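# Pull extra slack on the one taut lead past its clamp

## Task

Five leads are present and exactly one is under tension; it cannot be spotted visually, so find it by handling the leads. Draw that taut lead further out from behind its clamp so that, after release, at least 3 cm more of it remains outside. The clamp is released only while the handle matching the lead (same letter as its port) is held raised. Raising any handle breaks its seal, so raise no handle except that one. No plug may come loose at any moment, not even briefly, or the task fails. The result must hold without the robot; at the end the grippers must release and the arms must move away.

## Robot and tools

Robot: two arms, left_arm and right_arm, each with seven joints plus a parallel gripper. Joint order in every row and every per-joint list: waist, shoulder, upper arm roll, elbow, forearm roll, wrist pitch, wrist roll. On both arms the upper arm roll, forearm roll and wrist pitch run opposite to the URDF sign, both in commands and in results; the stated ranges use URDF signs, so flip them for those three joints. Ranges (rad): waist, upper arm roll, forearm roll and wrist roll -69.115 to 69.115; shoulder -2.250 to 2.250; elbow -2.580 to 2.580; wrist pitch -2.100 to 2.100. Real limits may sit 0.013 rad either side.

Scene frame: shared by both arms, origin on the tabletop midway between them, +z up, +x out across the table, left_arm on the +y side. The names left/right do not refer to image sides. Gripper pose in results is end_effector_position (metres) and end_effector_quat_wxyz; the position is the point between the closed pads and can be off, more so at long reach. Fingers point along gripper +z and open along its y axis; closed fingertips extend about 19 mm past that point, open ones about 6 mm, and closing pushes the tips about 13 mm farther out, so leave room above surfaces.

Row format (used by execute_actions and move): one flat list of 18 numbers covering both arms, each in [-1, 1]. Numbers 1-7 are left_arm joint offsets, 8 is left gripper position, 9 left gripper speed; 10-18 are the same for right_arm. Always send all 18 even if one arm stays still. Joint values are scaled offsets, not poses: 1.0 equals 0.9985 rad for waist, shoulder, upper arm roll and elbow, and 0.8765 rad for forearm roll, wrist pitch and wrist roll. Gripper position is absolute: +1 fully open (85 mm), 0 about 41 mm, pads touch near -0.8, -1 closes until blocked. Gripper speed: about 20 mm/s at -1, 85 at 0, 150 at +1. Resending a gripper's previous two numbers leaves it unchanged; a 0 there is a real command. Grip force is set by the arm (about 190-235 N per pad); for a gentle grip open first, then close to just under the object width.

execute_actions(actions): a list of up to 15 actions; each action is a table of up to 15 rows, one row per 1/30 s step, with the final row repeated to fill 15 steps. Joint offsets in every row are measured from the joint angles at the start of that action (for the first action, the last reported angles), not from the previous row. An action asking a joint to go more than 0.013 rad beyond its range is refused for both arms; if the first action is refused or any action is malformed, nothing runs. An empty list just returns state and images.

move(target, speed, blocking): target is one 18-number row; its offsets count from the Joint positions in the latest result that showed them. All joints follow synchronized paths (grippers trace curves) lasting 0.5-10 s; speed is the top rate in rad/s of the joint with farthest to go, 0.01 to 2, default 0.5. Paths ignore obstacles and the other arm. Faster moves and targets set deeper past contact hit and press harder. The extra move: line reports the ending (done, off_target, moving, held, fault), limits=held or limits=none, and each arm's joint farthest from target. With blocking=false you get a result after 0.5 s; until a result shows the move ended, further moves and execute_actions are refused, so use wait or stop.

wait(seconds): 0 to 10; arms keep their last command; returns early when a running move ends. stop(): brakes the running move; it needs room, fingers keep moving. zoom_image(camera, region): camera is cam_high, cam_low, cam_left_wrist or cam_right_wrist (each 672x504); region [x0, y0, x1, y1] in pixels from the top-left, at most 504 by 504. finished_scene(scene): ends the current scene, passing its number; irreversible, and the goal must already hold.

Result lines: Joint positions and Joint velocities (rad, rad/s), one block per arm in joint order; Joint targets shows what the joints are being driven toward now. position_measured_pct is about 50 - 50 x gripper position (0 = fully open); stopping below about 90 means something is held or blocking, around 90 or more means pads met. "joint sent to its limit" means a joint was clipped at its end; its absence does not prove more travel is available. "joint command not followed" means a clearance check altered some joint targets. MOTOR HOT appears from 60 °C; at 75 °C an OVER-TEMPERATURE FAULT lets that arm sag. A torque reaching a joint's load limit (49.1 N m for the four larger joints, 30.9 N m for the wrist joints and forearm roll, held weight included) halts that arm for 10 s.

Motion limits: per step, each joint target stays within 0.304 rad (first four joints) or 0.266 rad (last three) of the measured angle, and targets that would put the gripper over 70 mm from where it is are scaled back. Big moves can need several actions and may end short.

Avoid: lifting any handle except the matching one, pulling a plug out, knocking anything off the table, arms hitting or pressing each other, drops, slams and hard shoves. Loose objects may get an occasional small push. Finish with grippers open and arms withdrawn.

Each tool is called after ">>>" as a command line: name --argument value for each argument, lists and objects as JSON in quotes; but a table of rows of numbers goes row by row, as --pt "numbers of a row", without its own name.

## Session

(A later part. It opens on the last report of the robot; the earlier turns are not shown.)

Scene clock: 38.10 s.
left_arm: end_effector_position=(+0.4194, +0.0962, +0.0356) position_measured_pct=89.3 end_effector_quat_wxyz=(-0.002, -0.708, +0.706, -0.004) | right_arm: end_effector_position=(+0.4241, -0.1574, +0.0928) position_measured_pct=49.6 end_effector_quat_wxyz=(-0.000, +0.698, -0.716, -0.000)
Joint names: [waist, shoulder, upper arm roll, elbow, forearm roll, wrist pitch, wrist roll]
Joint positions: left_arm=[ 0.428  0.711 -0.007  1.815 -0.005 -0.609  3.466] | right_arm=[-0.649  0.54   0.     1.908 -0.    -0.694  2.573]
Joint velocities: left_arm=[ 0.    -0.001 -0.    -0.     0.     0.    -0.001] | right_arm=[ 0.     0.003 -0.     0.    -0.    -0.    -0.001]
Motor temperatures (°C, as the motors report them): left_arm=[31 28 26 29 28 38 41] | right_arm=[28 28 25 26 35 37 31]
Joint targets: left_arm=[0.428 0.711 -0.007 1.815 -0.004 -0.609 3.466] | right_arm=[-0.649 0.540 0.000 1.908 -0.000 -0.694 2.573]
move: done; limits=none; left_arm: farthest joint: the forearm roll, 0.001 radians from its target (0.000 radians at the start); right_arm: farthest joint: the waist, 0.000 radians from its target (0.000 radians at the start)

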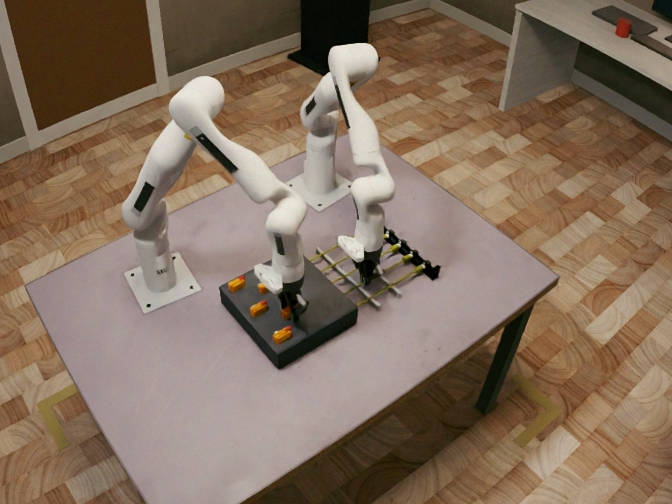

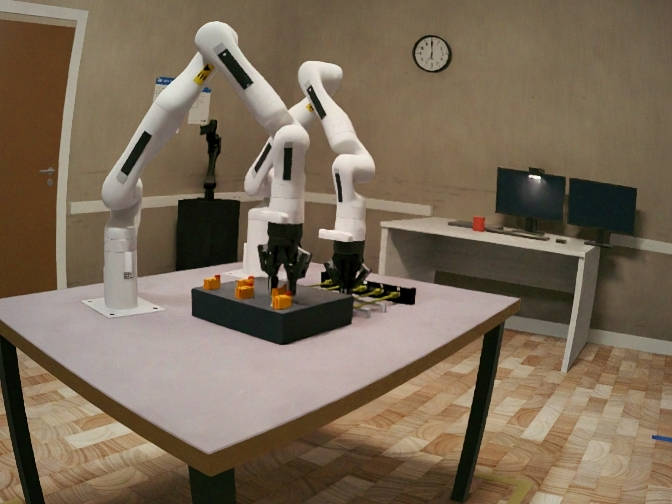

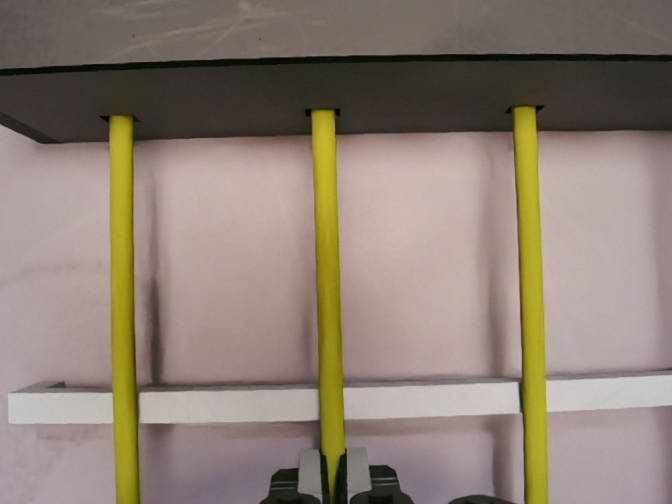

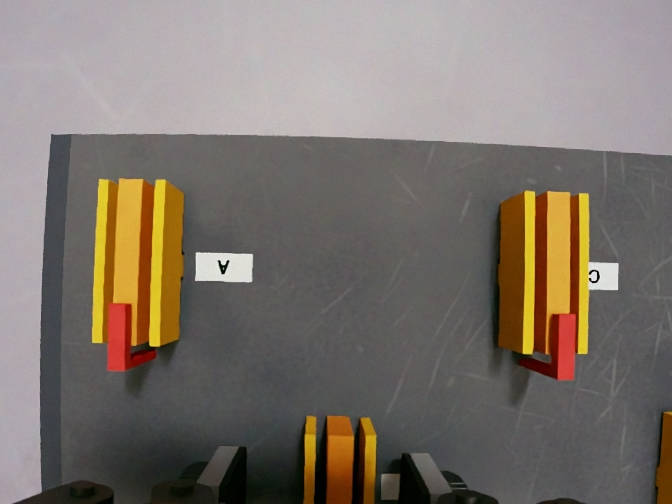

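>>> move --target '[0,0,0,0,0,0,0,-1,0,-0.005,-0.0055,0,0.0114,0,0.0067,0,-1,-0.8]'

>>> move --target '[0,0,0,0,0,0,0,-1,0,0,-0.027,0,-0.0135,0,-0.046,0,-1,0]' --speed 0.06

>>> move --target '[-0.0795,-0.0565,0.007,0.0243,0.005,-0.044,-0.079,-1,0,0,-0.011,0,0,0,-0.009,0,-1,0]' --speed 0.06

Scene clock: 49.97 s.
left_arm: end_effector_position=(+0.4194, +0.0962, +0.0356) position_measured_pct=89.3 end_effector_quat_wxyz=(-0.002, -0.708, +0.706, -0.004) | right_arm: end_effector_position=(+0.4202, -0.1573, +0.0931) position_measured_pct=82.1 end_effector_quat_wxyz=(-0.000, +0.701, -0.713, +0.000)
Joint names: [waist, shoulder, upper arm roll, elbow, forearm roll, wrist pitch, wrist roll]
Joint positions: left_arm=[ 0.428  0.711 -0.007  1.815 -0.005 -0.609  3.466] | right_arm=[-0.654  0.533  0.     1.92  -0.001 -0.688  2.573]
Joint velocities: left_arm=[ 0.    -0.    -0.001 -0.001 -0.    -0.001 -0.001] | right_arm=[-0. -0. -0. -0. -0.  0.  0.]
Motor temperatures (°C, as the motors report them): left_arm=[31 28 26 29 28 38 41] | right_arm=[28 29 25 26 35 37 31]
Joint targets: left_arm=[0.428 0.711 -0.007 1.815 -0.005 -0.609 3.466] | right_arm=[-0.654 0.534 0.000 1.920 -0.000 -0.688 2.573]
move: done; limits=none; left_arm: farthest joint: the waist, 0.000 radians from its target (0.000 radians at the start); right_arm: farthest joint: the shoulder, 0.001 radians from its target (0.005 radians at the start)

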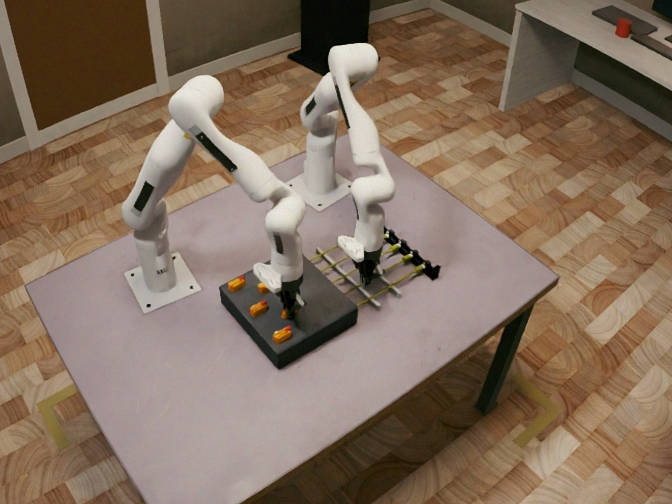

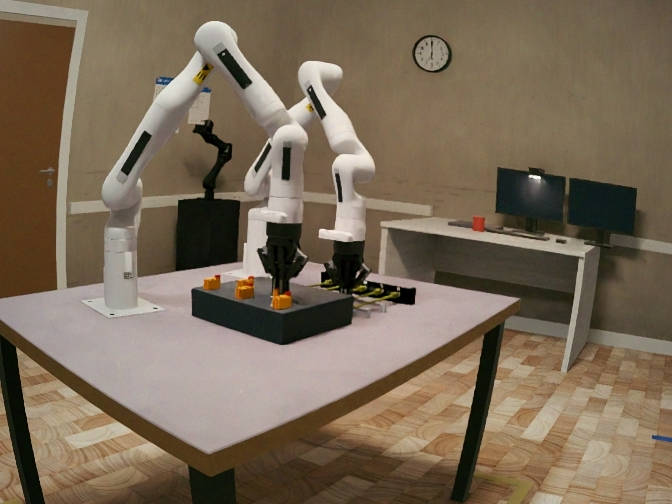

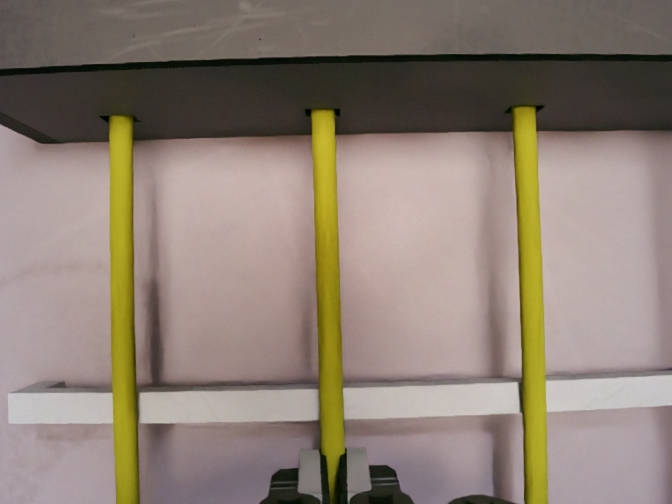

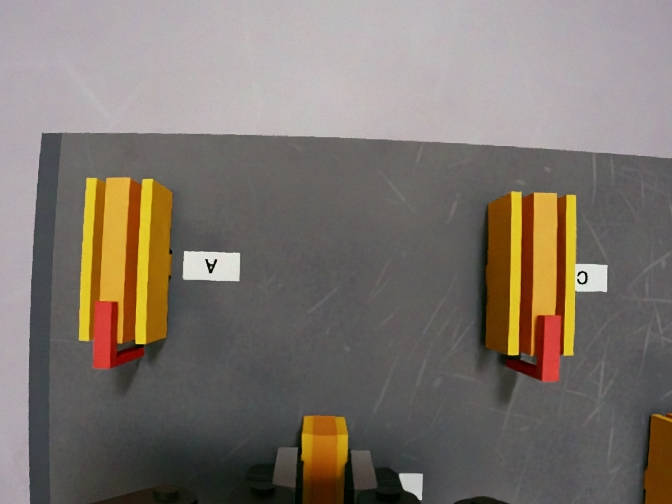

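Scene clock: 50.87 s.
left_arm: end_effector_position=(+0.4194, +0.0962, +0.0356) position_measured_pct=89.3 end_effector_quat_wxyz=(-0.002, -0.708, +0.706, -0.004) | right_arm: end_effector_position=(+0.4202, -0.1574, +0.1025) position_measured_pct=82.1 end_effector_quat_wxyz=(+0.002, +0.701, -0.713, -0.000)
Joint names: [waist, shoulder, upper arm roll, elbow, forearm roll, wrist pitch, wrist roll]
Joint positions: left_arm=[ 0.428  0.711 -0.007  1.815 -0.005 -0.609  3.466] | right_arm=[-0.654  0.517  0.     1.906 -0.002 -0.722  2.574]
Joint velocities: left_arm=[-0.     0.     0.     0.001 -0.    -0.    -0.001] | right_arm=[-0.     0.    -0.    -0.001  0.    -0.    -0.001]
Motor temperatures (°C, as the motors report them): left_arm=[31 28 26 29 28 38 41] | right_arm=[28 29 25 26 35 37 31]
Joint targets: left_arm=[0.428 0.711 -0.007 1.815 -0.005 -0.609 3.466] | right_arm=[-0.654 0.506 0.000 1.906 -0.001 -0.729 2.573]
move: off_target (right_arm); limits=none; left_arm: farthest joint: the waist, 0.000 radians from its target (0.000 radians at the start); right_arm: farthest joint: the shoulder, 0.011 radians from its target (0.027 radians at the start)

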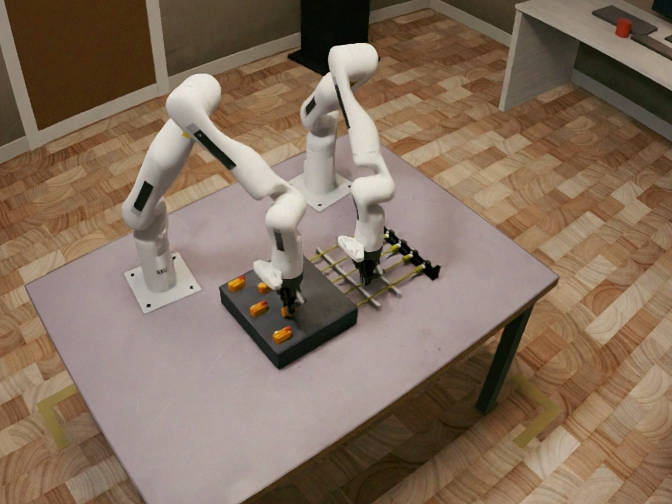

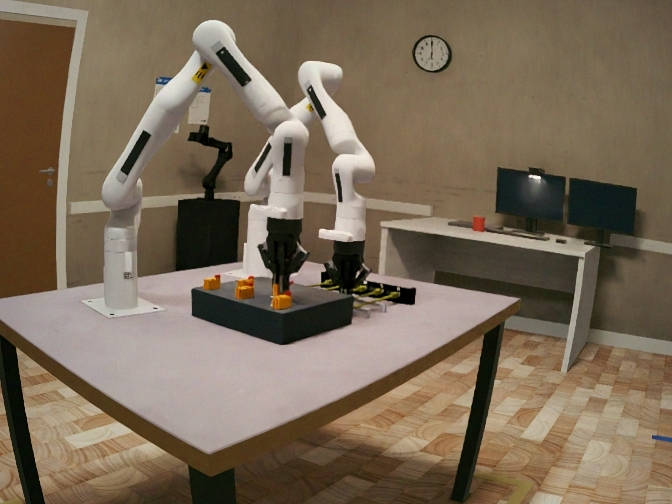

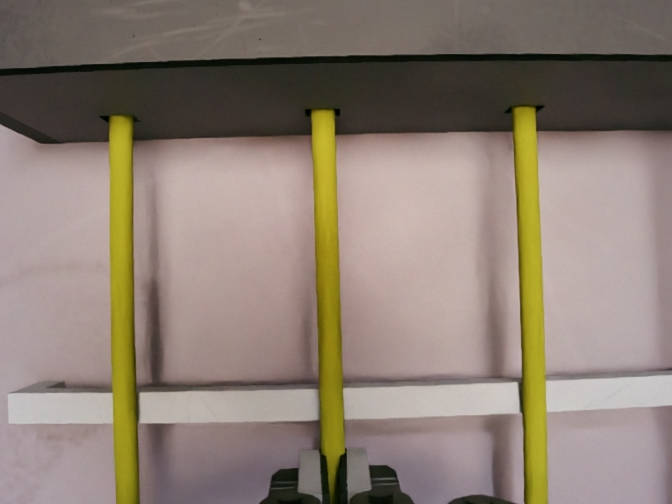

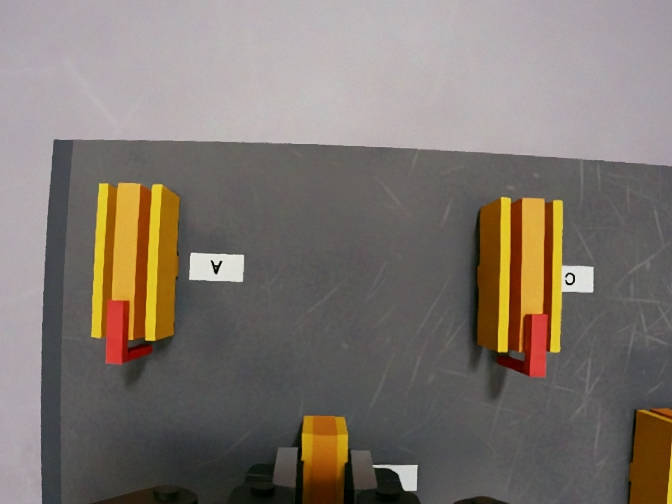

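Scene clock: 52.47 s.
left_arm: end_effector_position=(+0.4208, +0.1340, +0.0568) position_measured_pct=89.3 end_effector_quat_wxyz=(-0.001, -0.711, +0.703, -0.002) | right_arm: end_effector_position=(+0.4201, -0.1574, +0.1025) position_measured_pct=82.1 end_effector_quat_wxyz=(+0.002, +0.702, -0.713, +0.000)
Joint names: [waist, shoulder, upper arm roll, elbow, forearm roll, wrist pitch, wrist roll]
Joint positions: left_arm=[ 0.352  0.655 -0.003  1.838 -0.002 -0.647  3.397] | right_arm=[-0.654  0.517  0.001  1.906 -0.002 -0.723  2.574]
Joint velocities: left_arm=[-0.002 -0.002 -0.    -0.001 -0.001 -0.001 -0.   ] | right_arm=[-0.     0.     0.     0.     0.     0.     0.001]
Motor temperatures (°C, as the motors report them): left_arm=[31 28 26 29 28 38 41] | right_arm=[28 29 25 26 35 37 31]
Joint targets: left_arm=[0.349 0.655 -0.000 1.839 -0.000 -0.647 3.397] | right_arm=[-0.654 0.506 0.000 1.906 -0.002 -0.730 2.574]
move: off_target (right_arm); limits=none; left_arm: farthest joint: the waist, 0.003 radians from its target (0.079 radians at the start); right_arm: farthest joint: the shoulder, 0.011 radians from its target (0.011 radians at the start)

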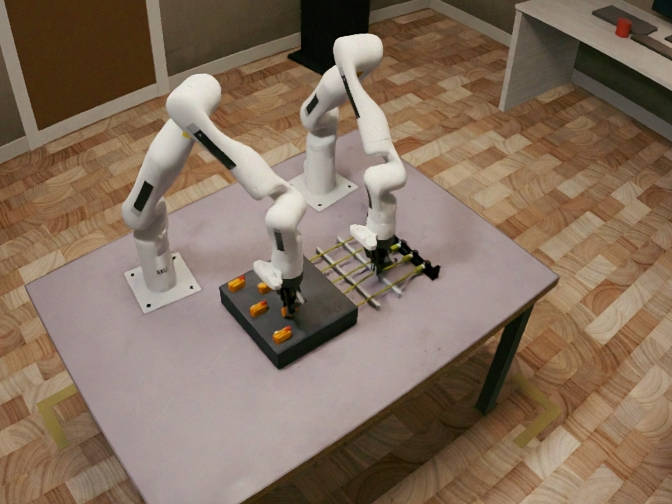

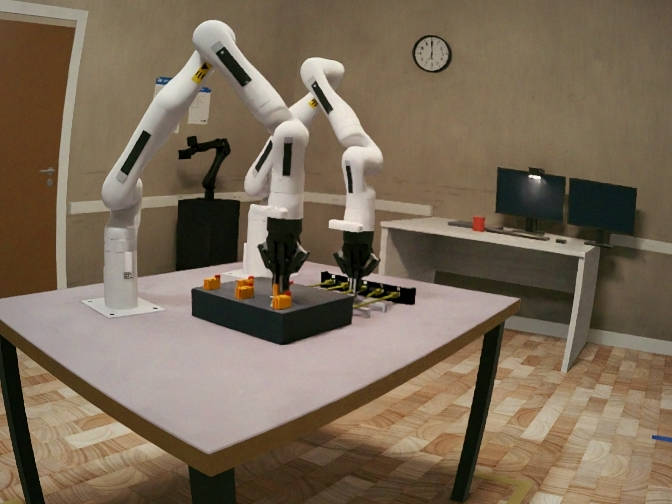

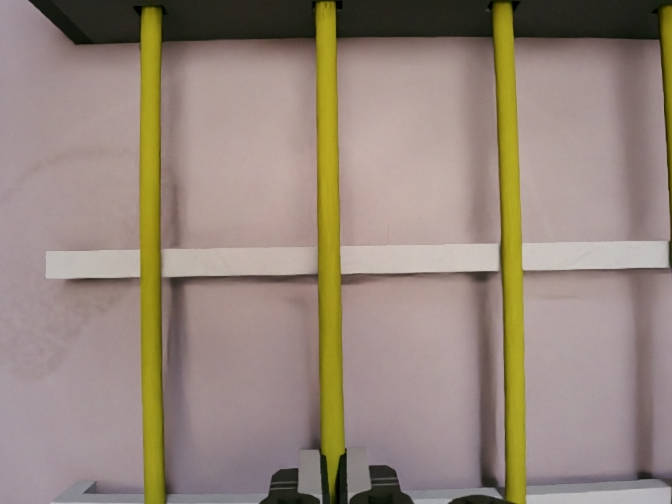

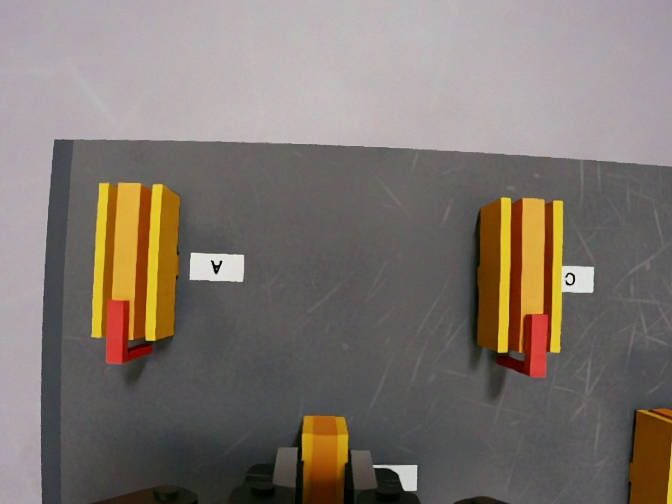

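>>> move --target '[-0.003,0,0.003,0,0,0,0,-1,0,0,0.016,0,0.014,0,0.04,0,-1,0]' --speed 0.07

>>> move --target '[0,0,0,0,0,0,0,0,0,0,0,0,0,0,0,0,0,0]'

>>> move --target '[0,-0.25,0,-0.1,0,-0.4,0,0,0,0,-0.2,0,-0.13,0,-0.38,0,0,0]' --speed 0.5

Scene clock: 56.37 s.
left_arm: end_effector_position=(+0.4216, +0.1341, +0.0572) position_measured_pct=89.3 end_effector_quat_wxyz=(-0.001, -0.712, +0.702, -0.003) | right_arm: end_effector_position=(+0.4202, -0.1573, +0.0932) position_measured_pct=82.1 end_effector_quat_wxyz=(-0.000, +0.702, -0.712, +0.001)
Joint names: [waist, shoulder, upper arm roll, elbow, forearm roll, wrist pitch, wrist roll]
Joint positions: left_arm=[ 0.351  0.654 -0.003  1.837 -0.004 -0.646  3.397] | right_arm=[-0.655  0.533  0.001  1.92  -0.002 -0.688  2.575]
Joint velocities: left_arm=[-0.    -0.    -0.     0.001  0.002 -0.    -0.   ] | right_arm=[-0.    -0.001 -0.    -0.001 -0.     0.     0.   ]
Motor temperatures (°C, as the motors report them): left_arm=[31 28 26 29 28 38 41] | right_arm=[28 29 25 26 35 37 31]
Joint targets: left_arm=[0.349 0.655 -0.000 1.838 -0.002 -0.647 3.397] | right_arm=[-0.654 0.533 0.001 1.920 -0.002 -0.688 2.574]
move: done; limits=none; left_arm: farthest joint: the upper arm roll, 0.003 radians from its target (0.003 radians at the start); right_arm: farthest joint: the waist, 0.001 radians from its target (0.000 radians at the start)

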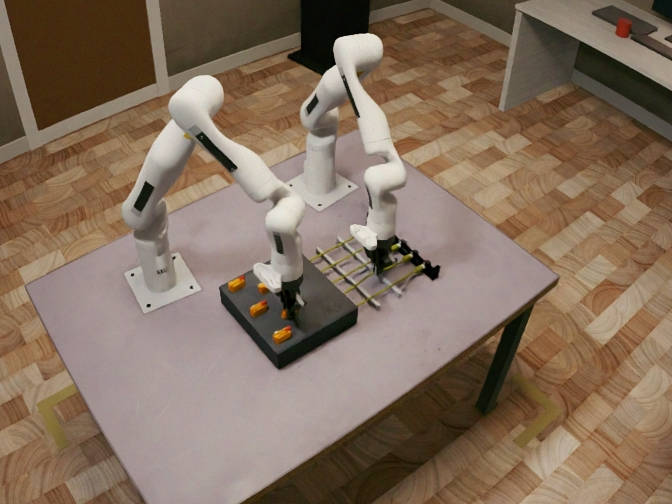

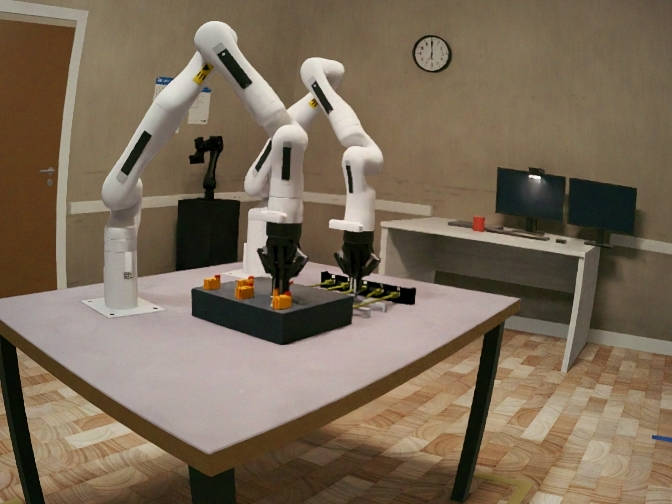

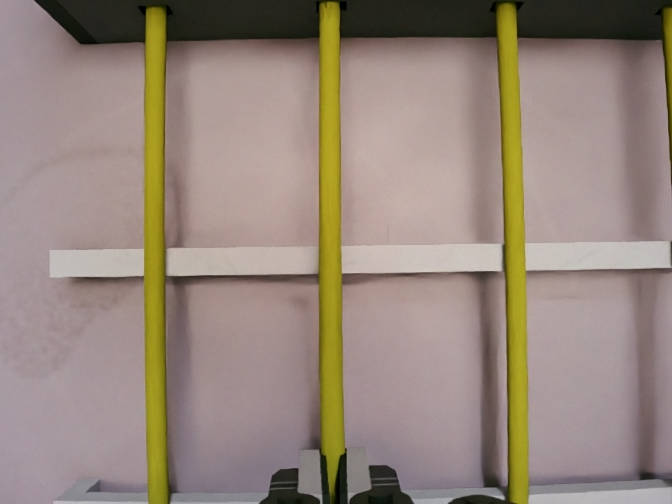

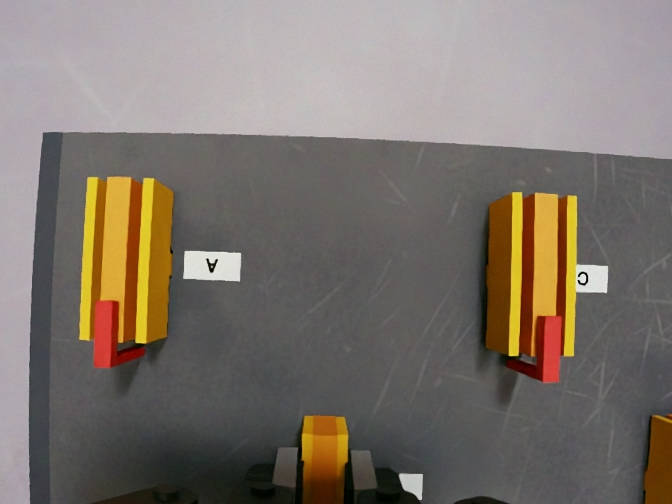

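Scene clock: 57.17 s.
left_arm: end_effector_position=(+0.4216, +0.1341, +0.0572) position_measured_pct=50.0 end_effector_quat_wxyz=(-0.001, -0.712, +0.702, -0.003) | right_arm: end_effector_position=(+0.4202, -0.1573, +0.0932) position_measured_pct=50.0 end_effector_quat_wxyz=(-0.000, +0.702, -0.712, +0.001)
Joint names: [waist, shoulder, upper arm roll, elbow, forearm roll, wrist pitch, wrist roll]
Joint positions: left_arm=[ 0.351  0.654 -0.003  1.837 -0.004 -0.646  3.397] | right_arm=[-0.655  0.533  0.001  1.92  -0.002 -0.688  2.575]
Joint velocities: left_arm=[-0.001 -0.    -0.001  0.001  0.001  0.    -0.001] | right_arm=[-0.    -0.    -0.     0.001  0.    -0.    -0.   ]
Motor temperatures (°C, as the motors report them): left_arm=[31 28 26 29 28 38 41] | right_arm=[28 29 25 26 35 37 31]
Joint targets: left_arm=[0.351 0.654 -0.003 1.837 -0.004 -0.646 3.397] | right_arm=[-0.655 0.533 0.001 1.920 -0.002 -0.688 2.575]
move: done; limits=none; left_arm: farthest joint: the waist, 0.000 radians from its target (0.000 radians at the start); right_arm: farthest joint: the waist, 0.000 radians from its target (0.000 radians at the start)

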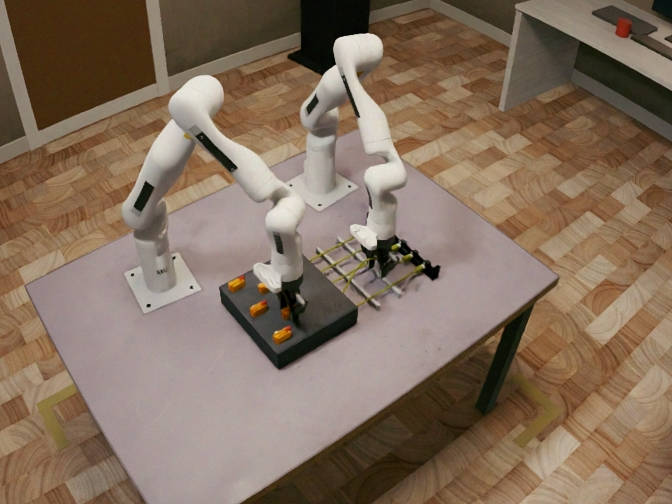

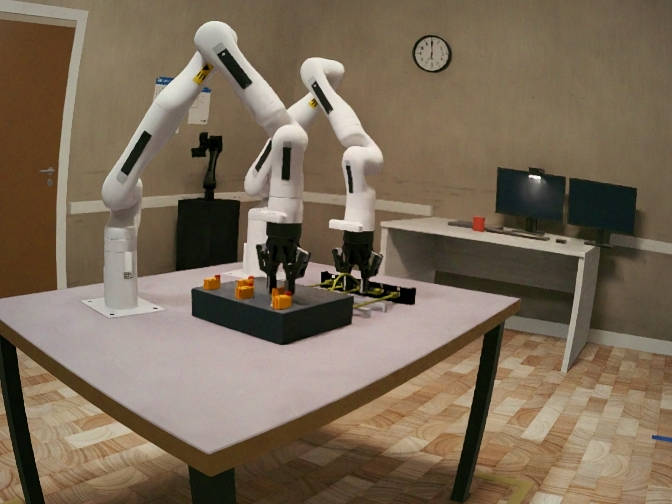

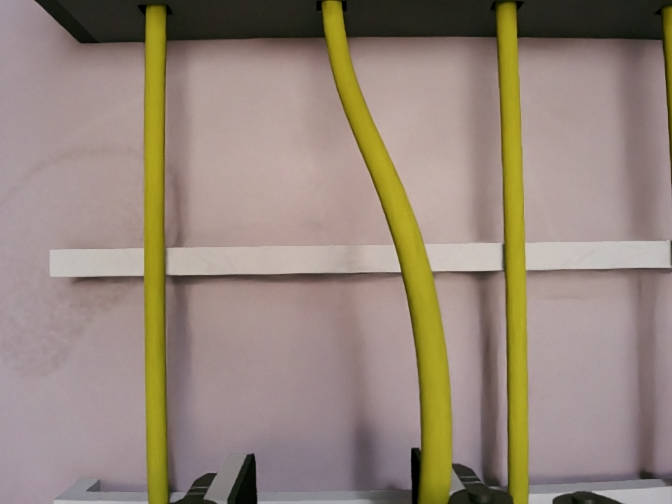

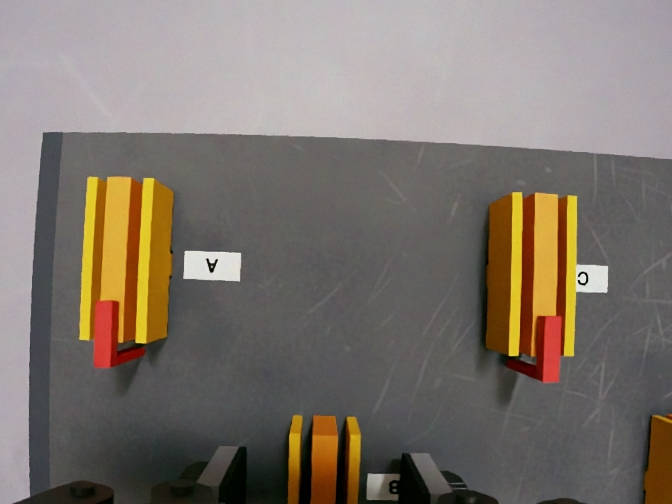

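Scene clock: 58.37 s.
left_arm: end_effector_position=(+0.4055, +0.1379, +0.1902) position_measured_pct=50.0 end_effector_quat_wxyz=(-0.001, -0.711, +0.703, -0.002) | right_arm: end_effector_position=(+0.4123, -0.1624, +0.2060) position_measured_pct=50.0 end_effector_quat_wxyz=(+0.002, +0.702, -0.712, +0.001)
Joint names: [waist, shoulder, upper arm roll, elbow, forearm roll, wrist pitch, wrist roll]
Joint positions: left_arm=[ 0.351  0.405 -0.003  1.738 -0.004 -0.996  3.397] | right_arm=[-0.655  0.334  0.001  1.79  -0.002 -1.021  2.575]
Joint velocities: left_arm=[ 0.    -0.004  0.001  0.001 -0.    -0.     0.   ] | right_arm=[-0.    -0.002  0.     0.001  0.     0.    -0.   ]
Motor temperatures (°C, as the motors report them): left_arm=[31 28 26 29 28 38 41] | right_arm=[28 29 25 26 35 37 31]
Joint targets: left_arm=[0.351 0.405 -0.003 1.738 -0.004 -0.996 3.397] | right_arm=[-0.655 0.333 0.001 1.790 -0.002 -1.021 2.575]
move: done; limits=none; left_arm: farthest joint: the waist, 0.000 radians from its target (0.000 radians at the start); right_arm: farthest joint: the waist, 0.000 radians from its target (0.000 radians at the start)

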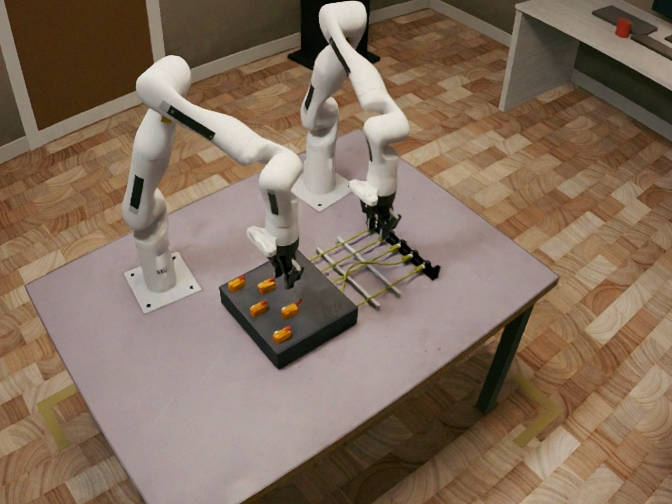

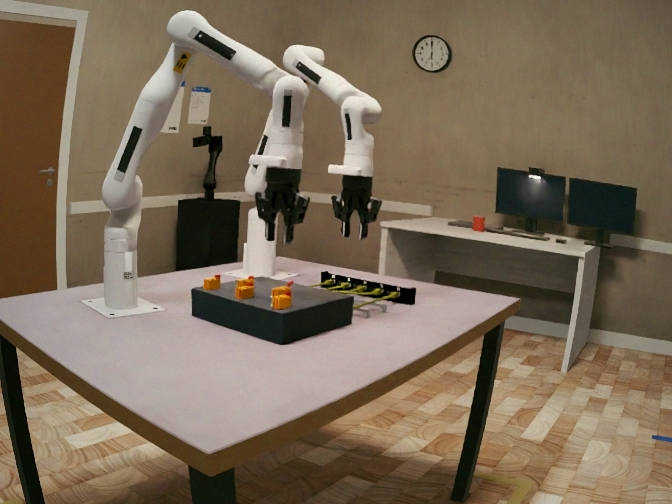

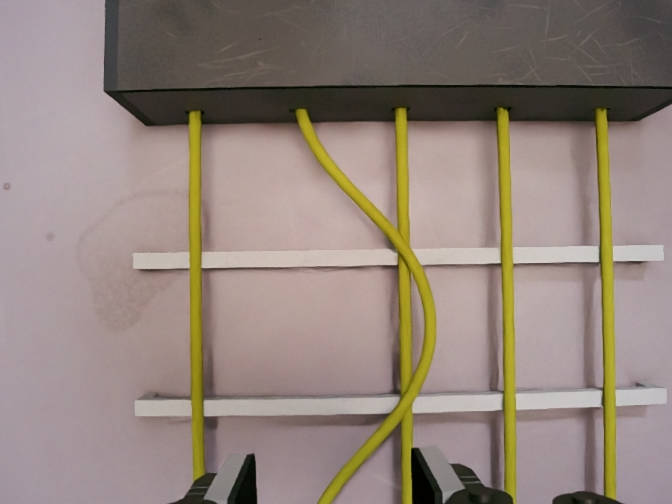

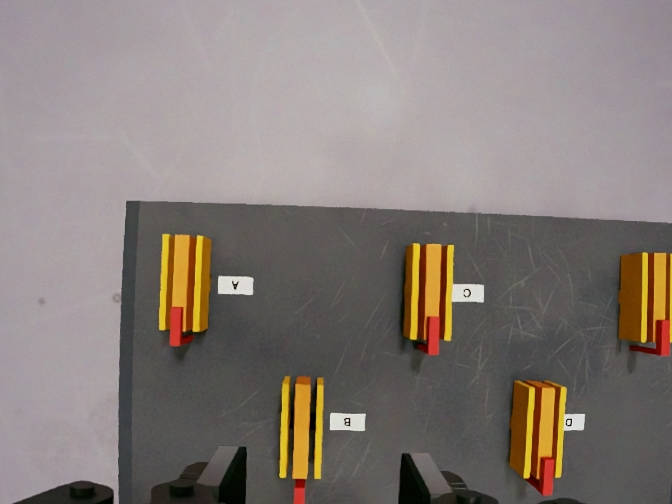

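>>> finished_scene --scene 2

The scene is finished: the task was done.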